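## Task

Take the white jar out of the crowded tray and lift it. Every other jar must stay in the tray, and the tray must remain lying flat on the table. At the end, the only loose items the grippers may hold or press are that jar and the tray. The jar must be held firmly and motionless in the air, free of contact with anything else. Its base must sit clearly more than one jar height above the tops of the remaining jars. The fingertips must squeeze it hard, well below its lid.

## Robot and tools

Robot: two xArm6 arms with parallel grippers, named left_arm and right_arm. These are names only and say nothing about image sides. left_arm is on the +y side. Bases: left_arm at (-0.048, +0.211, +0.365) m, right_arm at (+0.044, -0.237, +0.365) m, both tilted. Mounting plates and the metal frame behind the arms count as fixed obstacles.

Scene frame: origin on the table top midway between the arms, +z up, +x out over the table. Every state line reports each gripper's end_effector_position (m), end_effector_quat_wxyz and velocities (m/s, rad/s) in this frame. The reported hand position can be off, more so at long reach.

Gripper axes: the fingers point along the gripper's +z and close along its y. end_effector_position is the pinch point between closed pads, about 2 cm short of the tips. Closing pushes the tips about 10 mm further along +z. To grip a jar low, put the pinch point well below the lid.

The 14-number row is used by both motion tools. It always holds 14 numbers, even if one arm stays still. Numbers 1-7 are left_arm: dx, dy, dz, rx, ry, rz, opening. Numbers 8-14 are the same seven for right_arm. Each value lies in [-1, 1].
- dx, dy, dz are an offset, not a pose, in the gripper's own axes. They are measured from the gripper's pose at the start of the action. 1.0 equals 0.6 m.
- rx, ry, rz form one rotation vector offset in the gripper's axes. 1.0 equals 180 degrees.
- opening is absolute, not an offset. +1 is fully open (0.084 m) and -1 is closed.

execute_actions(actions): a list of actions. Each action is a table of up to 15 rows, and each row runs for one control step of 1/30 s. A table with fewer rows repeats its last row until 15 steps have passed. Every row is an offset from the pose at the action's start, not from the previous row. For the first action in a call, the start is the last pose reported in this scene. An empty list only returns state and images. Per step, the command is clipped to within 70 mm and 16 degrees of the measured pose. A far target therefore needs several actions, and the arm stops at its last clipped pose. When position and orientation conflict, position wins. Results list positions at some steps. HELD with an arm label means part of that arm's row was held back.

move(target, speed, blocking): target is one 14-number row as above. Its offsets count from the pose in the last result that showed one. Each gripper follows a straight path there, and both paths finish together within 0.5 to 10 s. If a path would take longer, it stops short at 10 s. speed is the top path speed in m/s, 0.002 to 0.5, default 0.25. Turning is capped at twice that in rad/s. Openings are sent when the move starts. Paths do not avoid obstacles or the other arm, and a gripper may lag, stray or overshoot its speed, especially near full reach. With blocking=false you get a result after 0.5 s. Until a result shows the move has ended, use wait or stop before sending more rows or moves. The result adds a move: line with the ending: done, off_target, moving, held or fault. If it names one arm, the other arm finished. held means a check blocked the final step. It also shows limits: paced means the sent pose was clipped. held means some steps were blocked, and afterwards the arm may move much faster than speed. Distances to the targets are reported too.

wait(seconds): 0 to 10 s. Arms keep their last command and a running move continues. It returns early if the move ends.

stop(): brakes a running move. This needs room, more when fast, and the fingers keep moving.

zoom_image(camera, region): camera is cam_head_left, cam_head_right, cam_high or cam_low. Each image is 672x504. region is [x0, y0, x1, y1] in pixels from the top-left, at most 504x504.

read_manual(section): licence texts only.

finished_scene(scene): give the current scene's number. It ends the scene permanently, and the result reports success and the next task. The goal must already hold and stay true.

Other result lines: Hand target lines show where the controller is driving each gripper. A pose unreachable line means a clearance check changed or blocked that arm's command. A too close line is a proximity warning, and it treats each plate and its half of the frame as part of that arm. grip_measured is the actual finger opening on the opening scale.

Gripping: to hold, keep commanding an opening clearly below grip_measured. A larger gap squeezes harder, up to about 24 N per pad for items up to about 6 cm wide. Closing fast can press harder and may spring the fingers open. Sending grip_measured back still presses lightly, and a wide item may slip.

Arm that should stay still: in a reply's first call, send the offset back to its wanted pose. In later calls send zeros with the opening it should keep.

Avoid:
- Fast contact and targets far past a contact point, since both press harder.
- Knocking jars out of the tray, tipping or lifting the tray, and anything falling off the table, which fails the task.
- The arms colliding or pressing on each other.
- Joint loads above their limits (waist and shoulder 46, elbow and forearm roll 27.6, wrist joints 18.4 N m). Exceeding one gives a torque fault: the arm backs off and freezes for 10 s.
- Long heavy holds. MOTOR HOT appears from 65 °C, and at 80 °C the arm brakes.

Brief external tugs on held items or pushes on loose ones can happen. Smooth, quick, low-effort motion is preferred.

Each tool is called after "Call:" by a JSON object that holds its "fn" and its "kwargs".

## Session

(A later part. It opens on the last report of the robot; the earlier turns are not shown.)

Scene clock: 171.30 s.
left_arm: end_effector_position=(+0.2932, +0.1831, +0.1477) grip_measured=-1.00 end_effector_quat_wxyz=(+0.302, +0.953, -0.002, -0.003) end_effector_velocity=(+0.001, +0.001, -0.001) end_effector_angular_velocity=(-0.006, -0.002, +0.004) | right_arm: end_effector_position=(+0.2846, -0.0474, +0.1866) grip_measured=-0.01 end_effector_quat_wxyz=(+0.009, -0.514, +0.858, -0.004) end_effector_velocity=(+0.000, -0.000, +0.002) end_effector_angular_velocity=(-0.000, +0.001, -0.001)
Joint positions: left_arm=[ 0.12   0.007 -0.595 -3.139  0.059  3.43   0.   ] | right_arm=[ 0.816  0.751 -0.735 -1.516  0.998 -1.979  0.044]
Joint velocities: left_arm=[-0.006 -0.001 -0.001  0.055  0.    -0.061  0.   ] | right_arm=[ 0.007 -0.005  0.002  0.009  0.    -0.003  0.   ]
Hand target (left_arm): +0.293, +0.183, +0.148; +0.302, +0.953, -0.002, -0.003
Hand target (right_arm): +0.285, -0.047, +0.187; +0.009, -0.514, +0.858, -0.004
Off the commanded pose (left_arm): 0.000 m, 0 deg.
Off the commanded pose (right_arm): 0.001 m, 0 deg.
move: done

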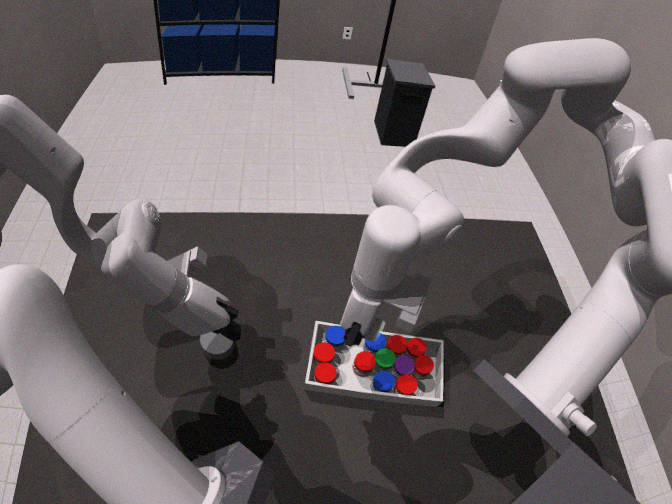

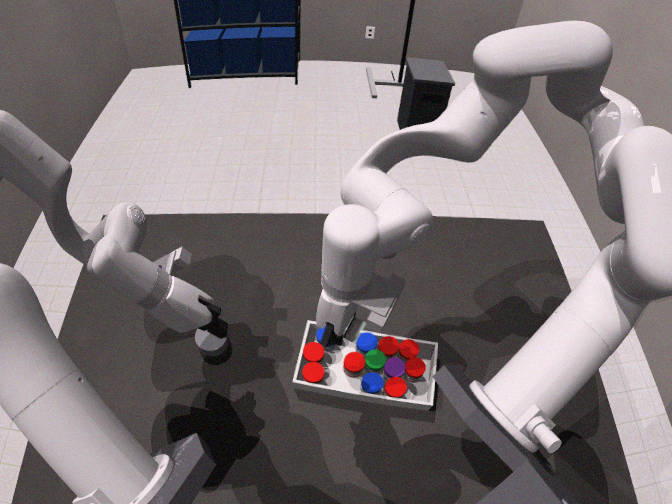

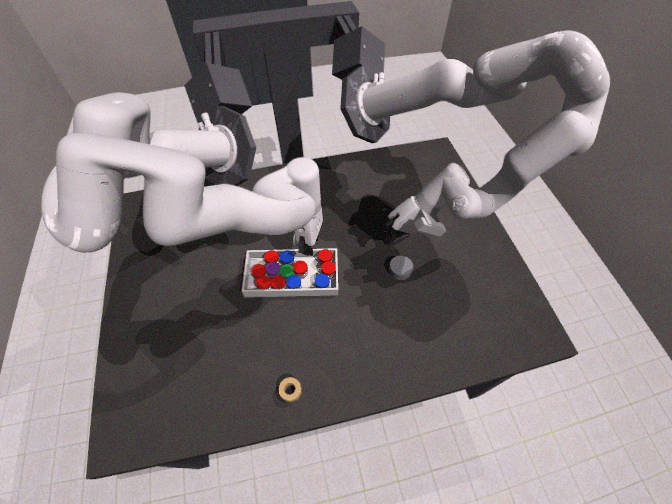

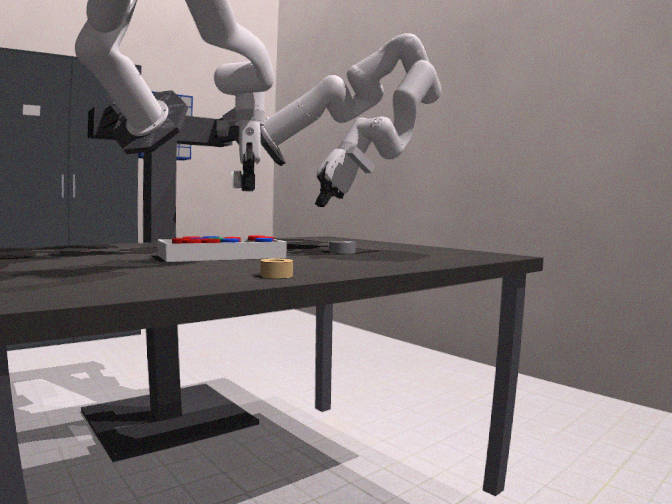

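Call:
{"fn": "wait", "kwargs": {"seconds": 0}}

Call:
{"fn": "zoom_image", "kwargs": {"camera": "cam_low", "region": [210,140,290,200]}}

Call:
{"fn": "zoom_image", "kwargs": {"camera": "cam_head_right", "region": [290,290,390,370]}}

Scene clock: 174.17 s.
left_arm: end_effector_position=(+0.2932, +0.1832, +0.1476) grip_measured=-1.00 end_effector_quat_wxyz=(+0.302, +0.953, -0.002, -0.003) end_effector_velocity=(+0.000, +0.000, +0.000) end_effector_angular_velocity=(-0.000, -0.002, -0.000) | right_arm: end_effector_position=(+0.2847, -0.0473, +0.1870) grip_measured=-0.01 end_effector_quat_wxyz=(+0.009, -0.514, +0.858, -0.004) end_effector_velocity=(-0.000, -0.000, -0.000) end_effector_angular_velocity=(-0.001, +0.001, -0.000)
Joint positions: left_arm=[ 0.119  0.007 -0.595 -3.133  0.059  3.424  0.   ] | right_arm=[ 0.817  0.75  -0.735 -1.515  0.998 -1.979  0.044]
Joint velocities: left_arm=[-0.    -0.001  0.001  0.001  0.    -0.     0.   ] | right_arm=[-0.001 -0.     0.001  0.     0.     0.    -0.   ]
Hand target (left_arm): +0.293, +0.183, +0.148; +0.302, +0.953, -0.002, -0.003
Hand target (right_arm): +0.285, -0.047, +0.187; +0.009, -0.514, +0.858, -0.004
Off the commanded pose (left_arm): 0.000 m, 0 deg.
Off the commanded pose (right_arm): 0.001 m, 0 deg.

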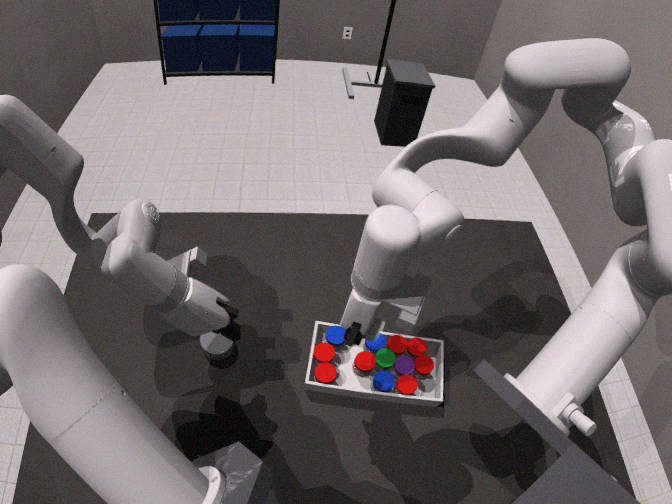

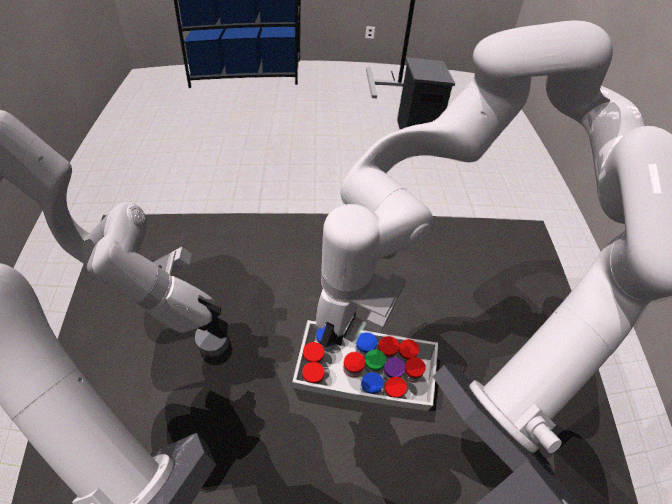

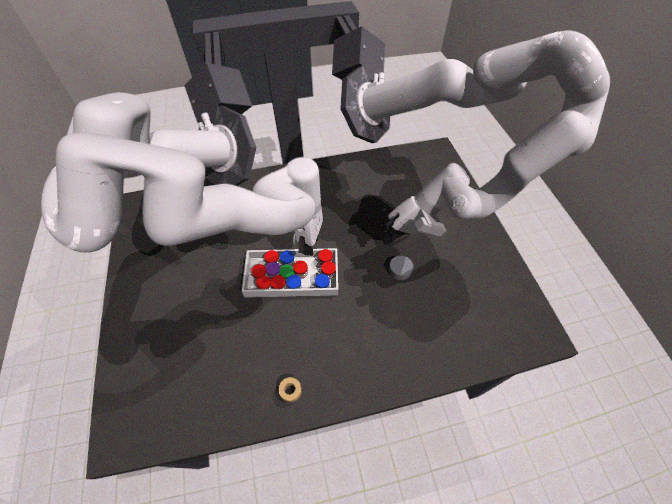

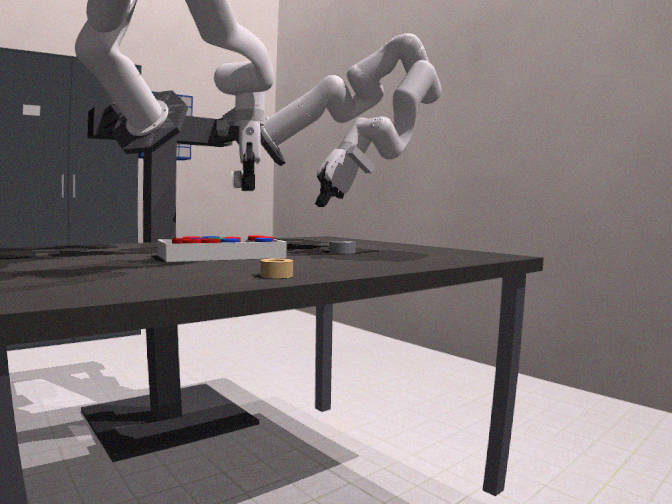

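Region (210, 140, 290, 200) of cam_low's 672x504 image, scaled by 6.300, with more detail than that image has; it fills the top 378 rows of this view, and the rest is white.

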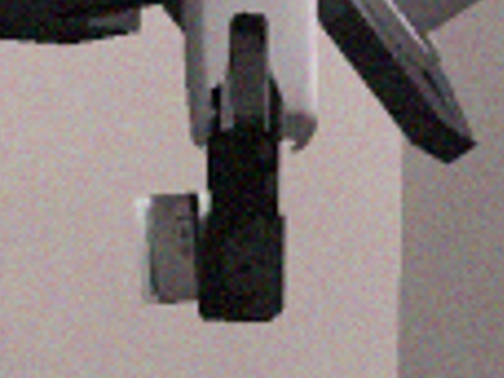

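Region (290, 290, 390, 370) of cam_head_right's 672x504 image, scaled by 5.040, with more detail than that image has; it fills the top 403 rows of this view, and the rest is white.

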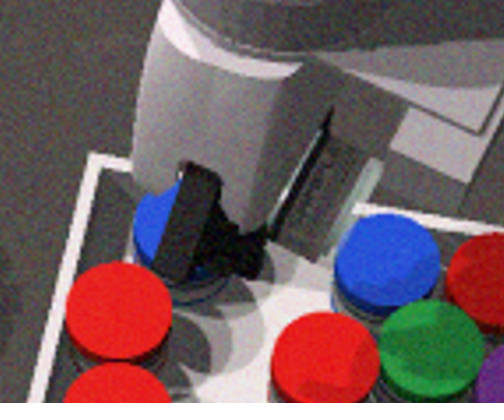

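Call:
{"fn": "move", "kwargs": {"target": [0,0,0,0,0,0,-1,-0.052,-0.29,0.16,0,0,0,-1], "speed": 0.2}}

Call:
{"fn": "move", "kwargs": {"target": [0,0,0,0,0,0,-1,0,0,0.12,0,0,0,-1], "speed": 0.07}}

Call:
{"fn": "zoom_image", "kwargs": {"camera": "cam_low", "region": [180,190,340,290]}}

Scene clock: 182.33 s.
left_arm: end_effector_position=(+0.2932, +0.1832, +0.1476) grip_measured=-1.00 end_effector_quat_wxyz=(+0.302, +0.953, -0.002, -0.003) end_effector_velocity=(-0.000, -0.000, +0.000) end_effector_angular_velocity=(-0.001, +0.000, -0.000) | right_arm: end_effector_position=(+0.4543, -0.1019, +0.0942) grip_measured=-0.01 end_effector_quat_wxyz=(+0.009, -0.514, +0.858, -0.005) end_effector_velocity=(+0.006, -0.001, -0.001) end_effector_angular_velocity=(-0.001, -0.003, -0.006)
Joint positions: left_arm=[ 0.119  0.007 -0.595 -3.133  0.059  3.424  0.   ] | right_arm=[ 0.403  0.655 -0.98  -1.696  0.923 -2.385  0.044]
Joint velocities: left_arm=[-0.001  0.     0.    -0.    -0.    -0.     0.   ] | right_arm=[-0.005 -0.    -0.011  0.001 -0.001 -0.006  0.   ]
Hand target (left_arm): +0.293, +0.183, +0.148; +0.302, +0.953, -0.002, -0.003
Hand target (right_arm): +0.455, -0.102, +0.094; +0.009, -0.514, +0.858, -0.005
Off the commanded pose (left_arm): 0.000 m, 0 deg.
Off the commanded pose (right_arm): 0.000 m, 0 deg.
move: done

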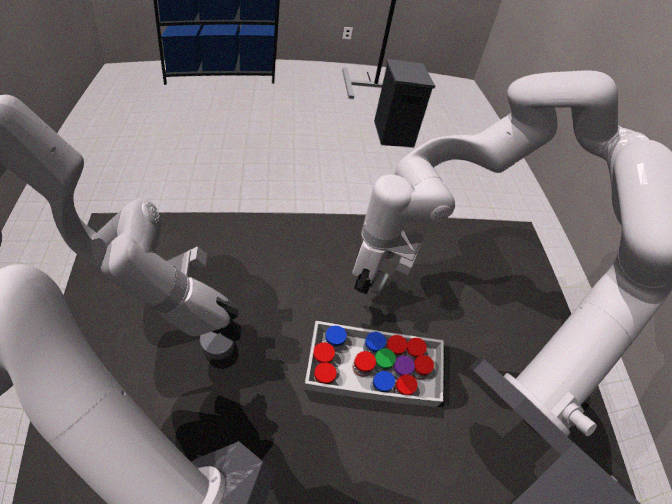

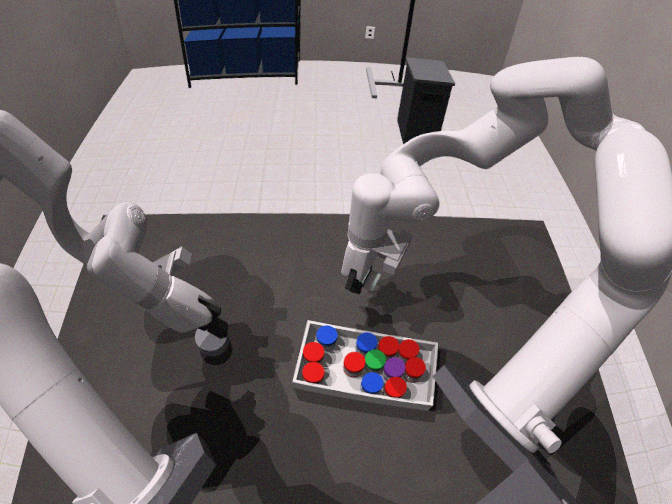

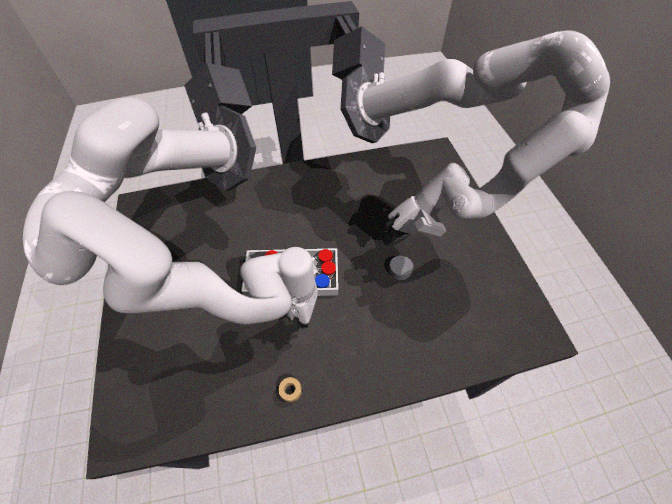

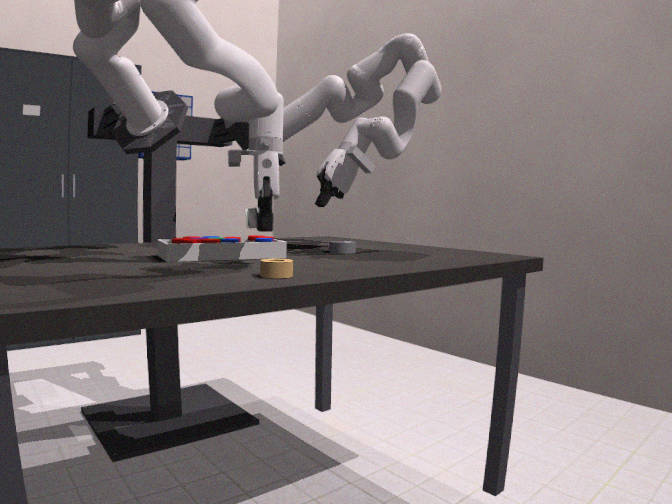

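Scene clock: 183.73 s.
left_arm: end_effector_position=(+0.2932, +0.1832, +0.1476) grip_measured=-1.00 end_effector_quat_wxyz=(+0.302, +0.953, -0.002, -0.003) end_effector_velocity=(+0.001, +0.000, +0.000) end_effector_angular_velocity=(+0.000, -0.001, -0.000) | right_arm: end_effector_position=(+0.4558, -0.1020, +0.0224) grip_measured=-0.01 end_effector_quat_wxyz=(+0.009, -0.514, +0.858, -0.005) end_effector_velocity=(-0.000, +0.000, -0.002) end_effector_angular_velocity=(-0.000, +0.000, -0.000)
Joint positions: left_arm=[ 0.119  0.007 -0.595 -3.133  0.059  3.424  0.   ] | right_arm=[ 0.269  0.815 -1.132 -1.836  0.883 -2.365  0.044]
Joint velocities: left_arm=[-0.    -0.001 -0.001  0.001 -0.001 -0.001  0.   ] | right_arm=[-0.003  0.005 -0.005 -0.003 -0.001  0.     0.   ]
Hand target (left_arm): +0.293, +0.183, +0.148; +0.302, +0.953, -0.002, -0.003
Hand target (right_arm): +0.456, -0.102, +0.022; +0.009, -0.514, +0.857, -0.005
Off the commanded pose (left_arm): 0.000 m, 0 deg.
Off the commanded pose (right_arm): 0.000 m, 0 deg.
move: done

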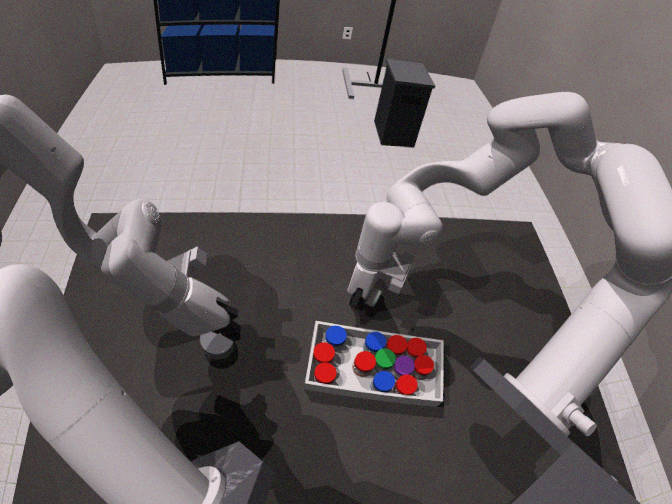

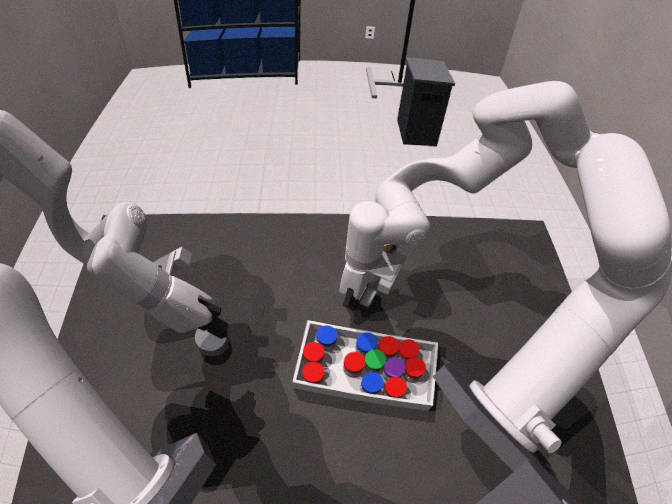

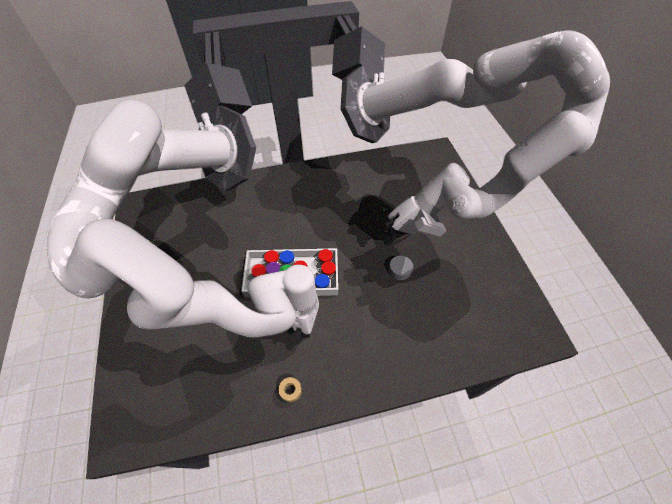

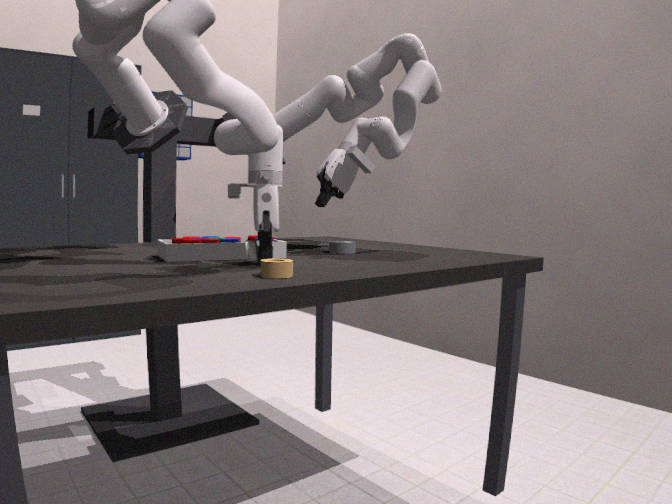

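Region (180, 190, 340, 290) of cam_low's 672x504 image, scaled by 3.150, with more detail than that image has; it fills the top 315 rows of this view, and the rest is white.

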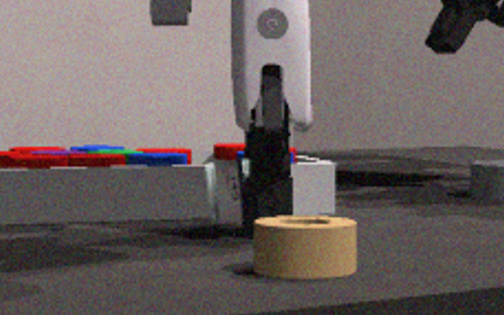

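Call:
{"fn": "execute_actions", "kwargs": {"actions": [[[0,0,0,0,0,0,-1,0,0,0.003,0,0,0,0]],[[0,0,0,0,0,0,-1,0,0,0,0,0,0,0.06]],[[0,0,0,0,0,0,-1,0,0,0,0,0,0,0.18]]]}}

Call:
{"fn": "move", "kwargs": {"target": [0,0,0,0,0,0,-1,0.04,0,-0.004,0,0,0,0.18], "speed": 0.04}}

Call:
{"fn": "execute_actions", "kwargs": {"actions": [[[0,0,0,0,0,0,-1,0,0,0,0,0,0,-0.12]],[[0,0,0,0,0,0,-1,0,0,0,0,0,0,-1]]]}}

Call:
{"fn": "zoom_image", "kwargs": {"camera": "cam_low", "region": [210,210,310,290]}}

Scene clock: 190.67 s.
left_arm: end_effector_position=(+0.2932, +0.1832, +0.1476) grip_measured=-1.00 end_effector_quat_wxyz=(+0.302, +0.953, -0.002, -0.003) end_effector_velocity=(-0.000, -0.000, -0.000) end_effector_angular_velocity=(-0.000, +0.000, -0.000) | right_arm: end_effector_position=(+0.4557, -0.1017, +0.0210) grip_measured=+0.17 end_effector_quat_wxyz=(+0.009, -0.515, +0.857, -0.005) end_effector_velocity=(+0.000, +0.000, +0.000) end_effector_angular_velocity=(+0.001, -0.000, +0.001)
Joint positions: left_arm=[ 0.119  0.007 -0.595 -3.133  0.059  3.424  0.   ] | right_arm=[ 0.267  0.819 -1.136 -1.839  0.882 -2.365  0.051]
Joint velocities: left_arm=[-0.     0.     0.001  0.     0.001 -0.     0.   ] | right_arm=[ 0.001 -0.001  0.     0.    -0.001 -0.001 -0.   ]
Hand target (left_arm): +0.293, +0.183, +0.148; +0.302, +0.953, -0.002, -0.003
Hand target (right_arm): +0.456, -0.102, +0.021; +0.009, -0.515, +0.857, -0.005
Off the commanded pose (left_arm): 0.000 m, 0 deg.
Off the commanded pose (right_arm): 0.000 m, 0 deg.
Step readings (end_effector_position; steps 1 to 15: 1st action; 16 to 30: 2nd action; 31 to 45: 3rd action):
0: left_arm (+0.2932, +0.1832, +0.1476) | right_arm (+0.4556, -0.1021, +0.0221)
1: left_arm (+0.2932, +0.1832, +0.1476) | right_arm (+0.4556, -0.1021, +0.0221)
2: left_arm (+0.2932, +0.1832, +0.1476) | right_arm (+0.4557, -0.1020, +0.0219)
4: left_arm (+0.2932, +0.1832, +0.1476) | right_arm (+0.4558, -0.1020, +0.0213)
8: left_arm (+0.2932, +0.1832, +0.1476) | right_arm (+0.4559, -0.1017, +0.0212)
15: left_arm (+0.2932, +0.1832, +0.1476) | right_arm (+0.4559, -0.1017, +0.0211)
16: left_arm (+0.2932, +0.1832, +0.1476) | right_arm (+0.4560, -0.1017, +0.0211)
17: left_arm (+0.2932, +0.1832, +0.1476) | right_arm (+0.4563, -0.1017, +0.0210)
19: left_arm (+0.2932, +0.1832, +0.1476) | right_arm (+0.4564, -0.1018, +0.0210)
23: left_arm (+0.2932, +0.1832, +0.1476) | right_arm (+0.4564, -0.1018, +0.0210)
30: left_arm (+0.2932, +0.1832, +0.1476) | right_arm (+0.4558, -0.1017, +0.0210)
31: left_arm (+0.2932, +0.1832, +0.1476) | right_arm (+0.4558, -0.1017, +0.0210)
32: left_arm (+0.2932, +0.1832, +0.1476) | right_arm (+0.4555, -0.1019, +0.0208)
34: left_arm (+0.2932, +0.1832, +0.1476) | right_arm (+0.4550, -0.1021, +0.0204)
38: left_arm (+0.2932, +0.1832, +0.1476) | right_arm (+0.4553, -0.1019, +0.0207)
45: end_effector_position above

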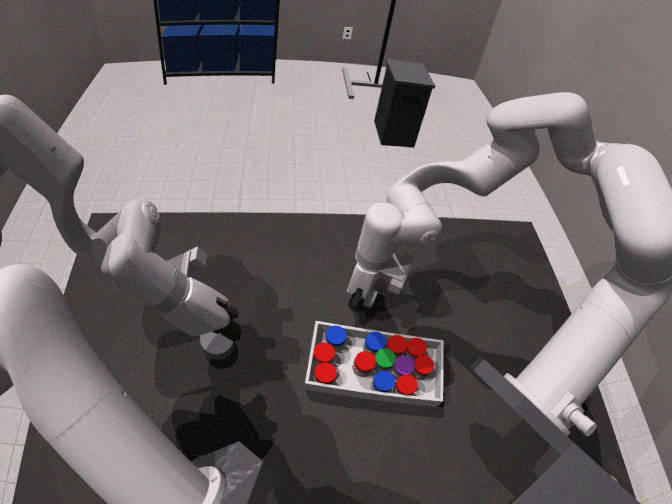

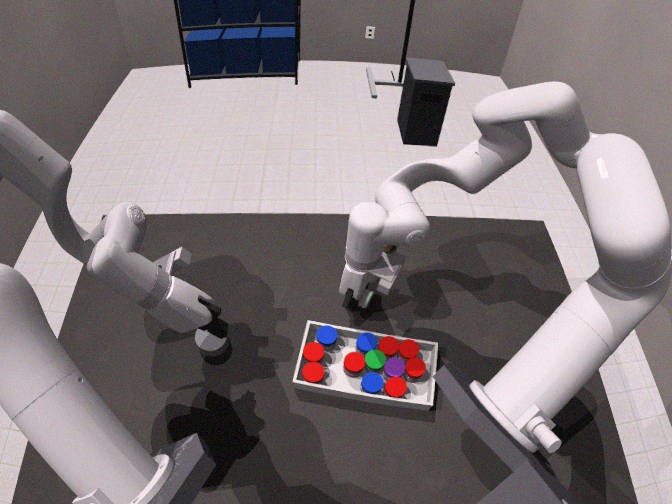

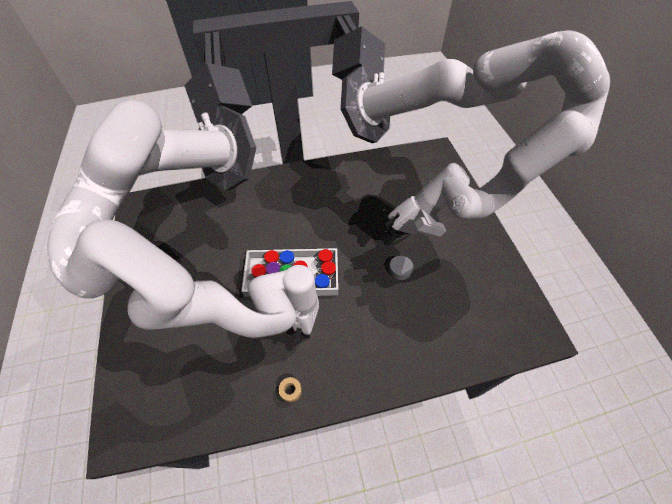

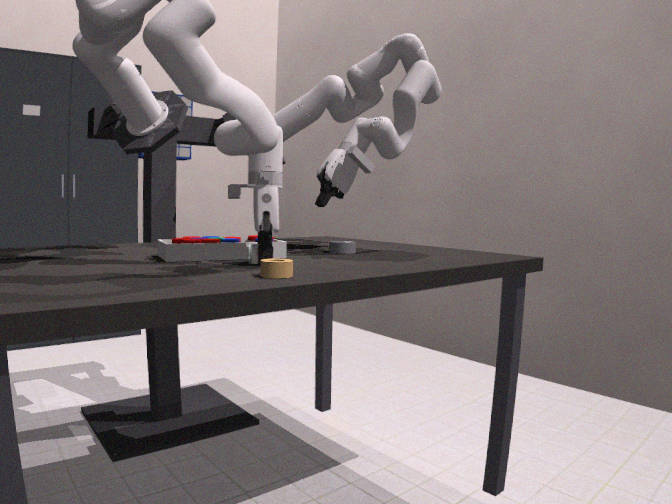

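Scene clock: 191.60 s.
left_arm: end_effector_position=(+0.2932, +0.1832, +0.1476) grip_measured=-1.00 end_effector_quat_wxyz=(+0.302, +0.953, -0.002, -0.003) end_effector_velocity=(+0.000, +0.000, -0.000) end_effector_angular_velocity=(+0.001, +0.001, +0.002) | right_arm: end_effector_position=(+0.4445, -0.1227, +0.0231) grip_measured=+0.17 end_effector_quat_wxyz=(+0.009, -0.515, +0.857, -0.005) end_effector_velocity=(-0.001, -0.001, +0.000) end_effector_angular_velocity=(+0.000, +0.000, +0.001)
Joint positions: left_arm=[ 0.119  0.007 -0.595 -3.133  0.059  3.424  0.   ] | right_arm=[ 0.237  0.761 -1.058 -1.886  0.878 -2.336  0.051]
Joint velocities: left_arm=[ 0.001 -0.    -0.    -0.001  0.    -0.001  0.   ] | right_arm=[-0.002 -0.004  0.005 -0.003 -0.     0.001 -0.   ]
Hand target (left_arm): +0.293, +0.183, +0.148; +0.302, +0.953, -0.002, -0.003
Hand target (right_arm): +0.444, -0.123, +0.023; +0.009, -0.515, +0.857, -0.005
Off the commanded pose (left_arm): 0.000 m, 0 deg.
Off the commanded pose (right_arm): 0.000 m, 0 deg.
move: done

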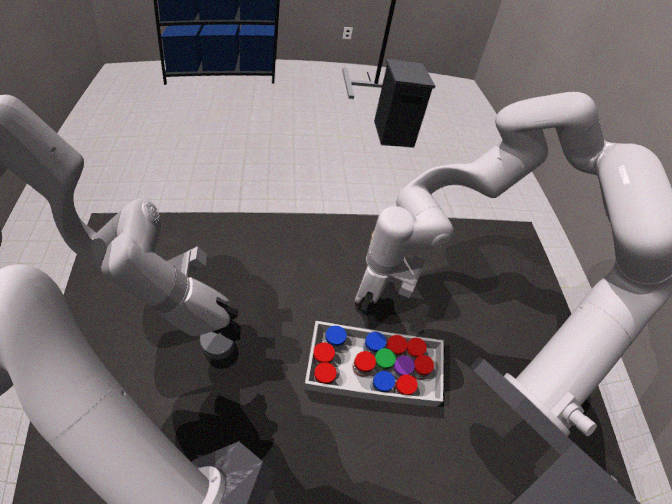

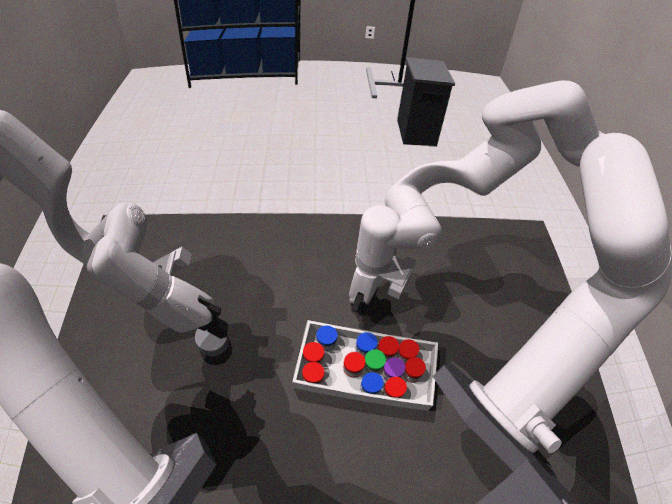

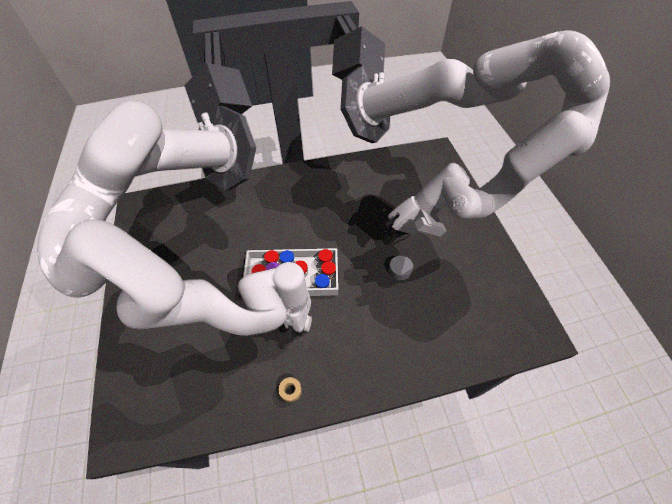

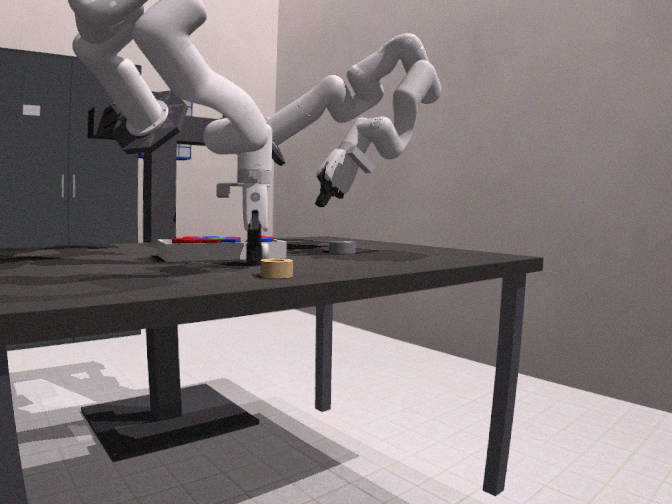

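Scene clock: 192.60 s.
left_arm: end_effector_position=(+0.2932, +0.1832, +0.1476) grip_measured=-1.00 end_effector_quat_wxyz=(+0.302, +0.953, -0.002, -0.003) end_effector_velocity=(+0.000, +0.000, +0.000) end_effector_angular_velocity=(+0.000, +0.000, +0.001) | right_arm: end_effector_position=(+0.4445, -0.1227, +0.0232) grip_measured=-0.04 end_effector_quat_wxyz=(+0.009, -0.515, +0.857, -0.005) end_effector_velocity=(-0.001, -0.000, -0.000) end_effector_angular_velocity=(-0.001, +0.001, +0.002)
Joint positions: left_arm=[ 0.119  0.007 -0.595 -3.133  0.059  3.424  0.   ] | right_arm=[ 0.237  0.761 -1.058 -1.886  0.878 -2.336  0.042]
Joint velocities: left_arm=[ 0.    -0.001  0.    -0.    -0.    -0.     0.   ] | right_arm=[-0.     0.     0.002 -0.     0.001 -0.001  0.   ]
Hand target (left_arm): +0.293, +0.183, +0.148; +0.302, +0.953, -0.002, -0.003
Hand target (right_arm): +0.444, -0.123, +0.023; +0.009, -0.515, +0.857, -0.005
Off the commanded pose (left_arm): 0.000 m, 0 deg.
Off the commanded pose (right_arm): 0.000 m, 0 deg.
Step readings (end_effector_position; steps 1 to 15: 1st action; 16 to 30: 2nd action):
0: left_arm (+0.2932, +0.1832, +0.1476) | right_arm (+0.4445, -0.1227, +0.0231)
1: left_arm (+0.2932, +0.1832, +0.1476) | right_arm (+0.4445, -0.1228, +0.0231)
2: left_arm (+0.2932, +0.1832, +0.1476) | right_arm (+0.4444, -0.1227, +0.0232)
4: left_arm (+0.2932, +0.1832, +0.1476) | right_arm (+0.4444, -0.1227, +0.0232)
8: left_arm (+0.2932, +0.1832, +0.1476) | right_arm (+0.4444, -0.1227, +0.0232)
15: left_arm (+0.2932, +0.1832, +0.1476) | right_arm (+0.4445, -0.1227, +0.0232)
16: left_arm (+0.2932, +0.1832, +0.1476) | right_arm (+0.4445, -0.1227, +0.0231)
17: left_arm (+0.2932, +0.1832, +0.1476) | right_arm (+0.4445, -0.1227, +0.0232)
19: left_arm (+0.2932, +0.1832, +0.1476) | right_arm (+0.4445, -0.1227, +0.0232)
23: left_arm (+0.2932, +0.1832, +0.1476) | right_arm (+0.4445, -0.1227, +0.0232)
30: end_effector_position above

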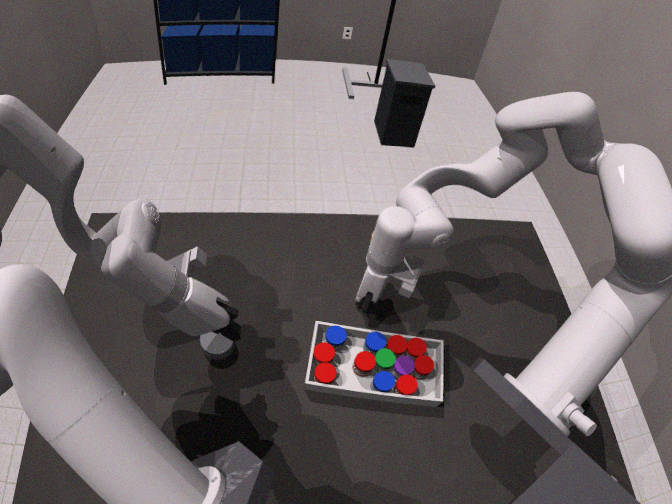

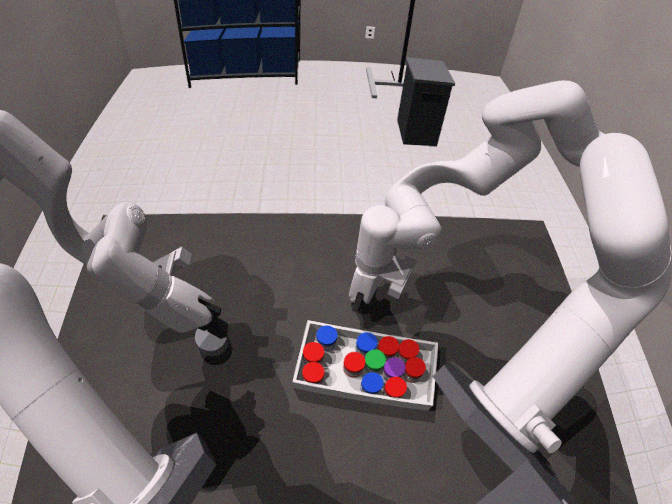

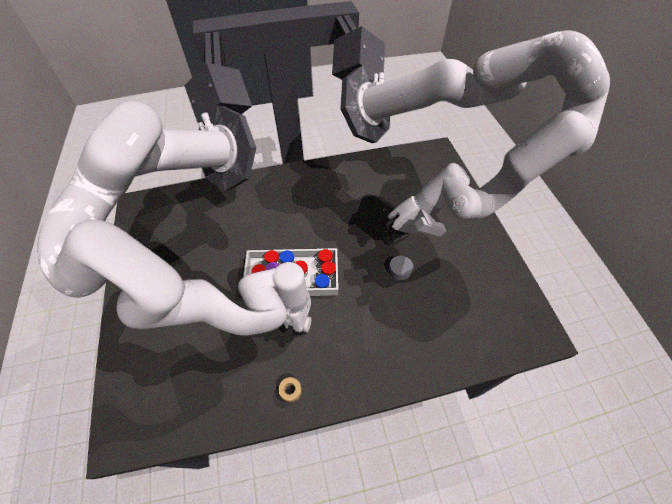

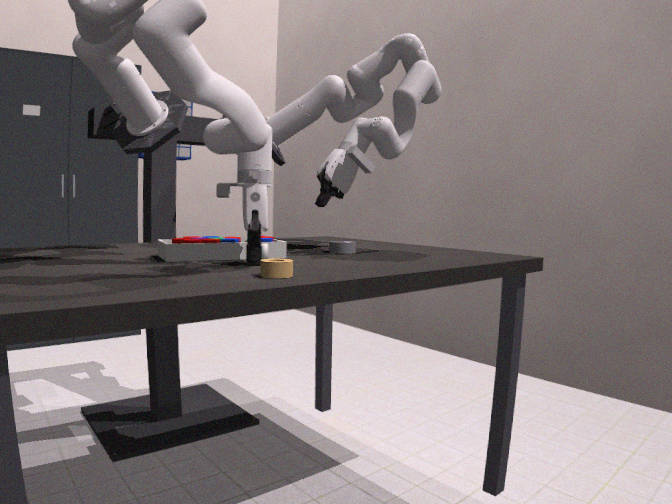

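Region (210, 210, 310, 290) of cam_low's 672x504 image, scaled by 5.040, with more detail than that image has; it fills the top 403 rows of this view, and the rest is white.

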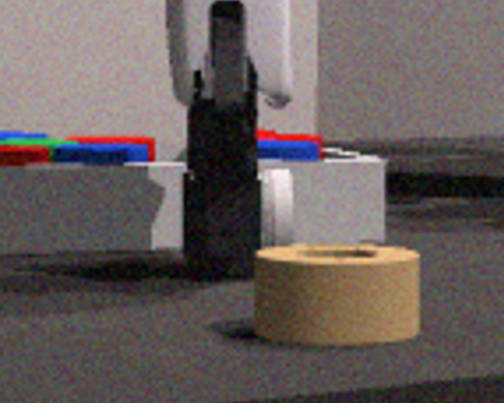

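Body grip now. Lift and turn the cap upward.

Call:
{"fn": "move", "kwargs": {"target": [0,0,0,0,0,0,-1,-0.2,-0.1,-0.3,0,-0.42,0,-1]}}

Scene clock: 197.43 s.
left_arm: end_effector_position=(+0.2932, +0.1832, +0.1476) grip_measured=-1.00 end_effector_quat_wxyz=(+0.302, +0.953, -0.002, -0.003) end_effector_velocity=(+0.000, +0.000, -0.000) end_effector_angular_velocity=(+0.001, +0.000, +0.002) | right_arm: end_effector_position=(+0.5495, -0.0451, +0.2051) grip_measured=-0.04 end_effector_quat_wxyz=(-0.531, +0.410, -0.672, -0.313) end_effector_velocity=(+0.000, +0.001, +0.002) end_effector_angular_velocity=(+0.011, -0.005, +0.003)
Joint positions: left_arm=[ 0.119  0.007 -0.595 -3.133  0.059  3.424  0.   ] | right_arm=[ 0.199  0.457 -0.883 -3.915  0.736 -0.717  0.042]
Joint velocities: left_arm=[ 0.    -0.001 -0.    -0.     0.    -0.001  0.   ] | right_arm=[-0.001  0.002 -0.001 -0.015  0.008  0.01  -0.   ]
Hand target (left_arm): +0.293, +0.183, +0.148; +0.302, +0.953, -0.002, -0.003
Hand target (right_arm): +0.550, -0.045, +0.205; +0.531, -0.410, +0.672, +0.313
Off the commanded pose (left_arm): 0.000 m, 0 deg.
Off the commanded pose (right_arm): 0.001 m, 0 deg.
move: done

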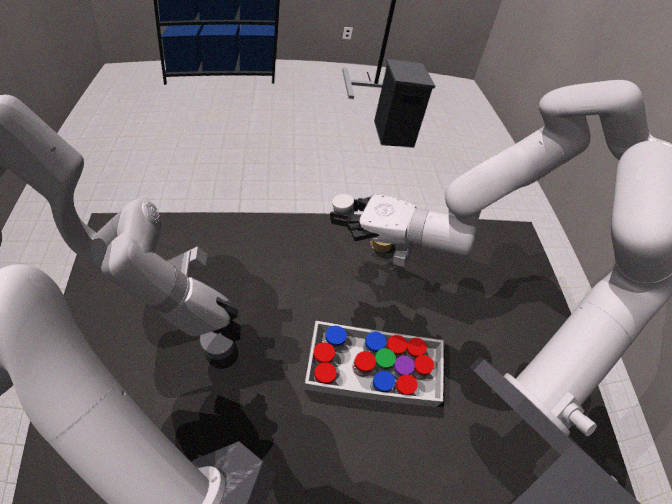

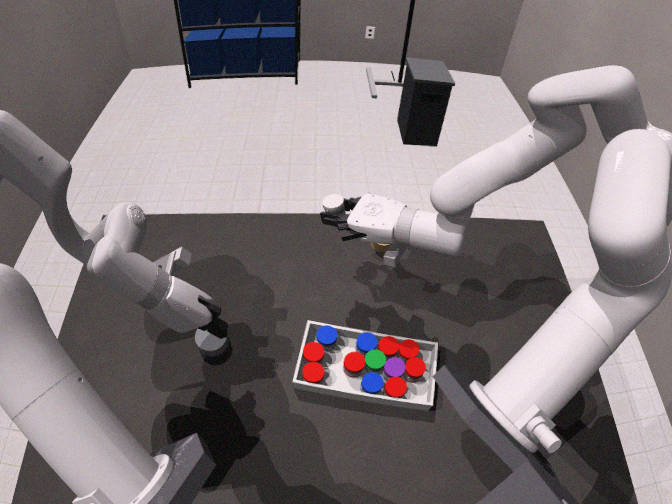

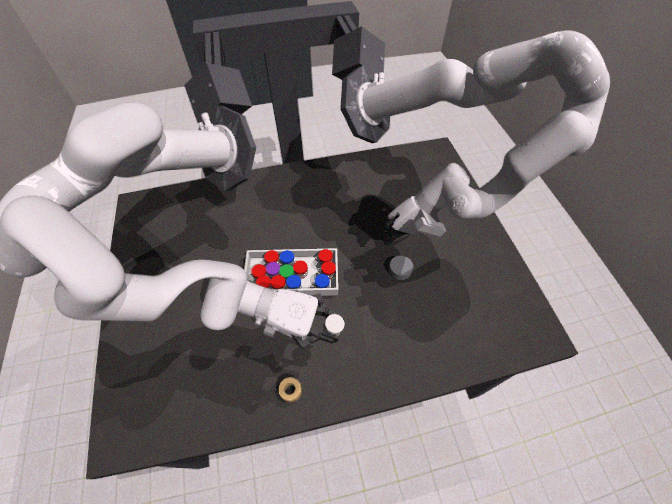

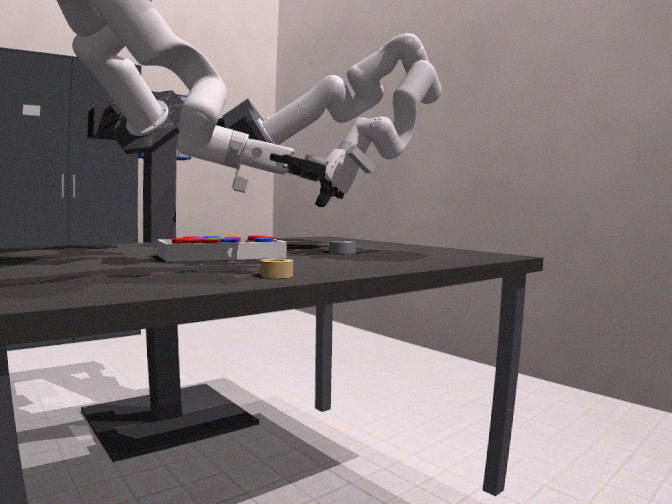

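Call:
{"fn": "finished_scene", "kwargs": {"scene": 1}}

The scene is finished: the task was done.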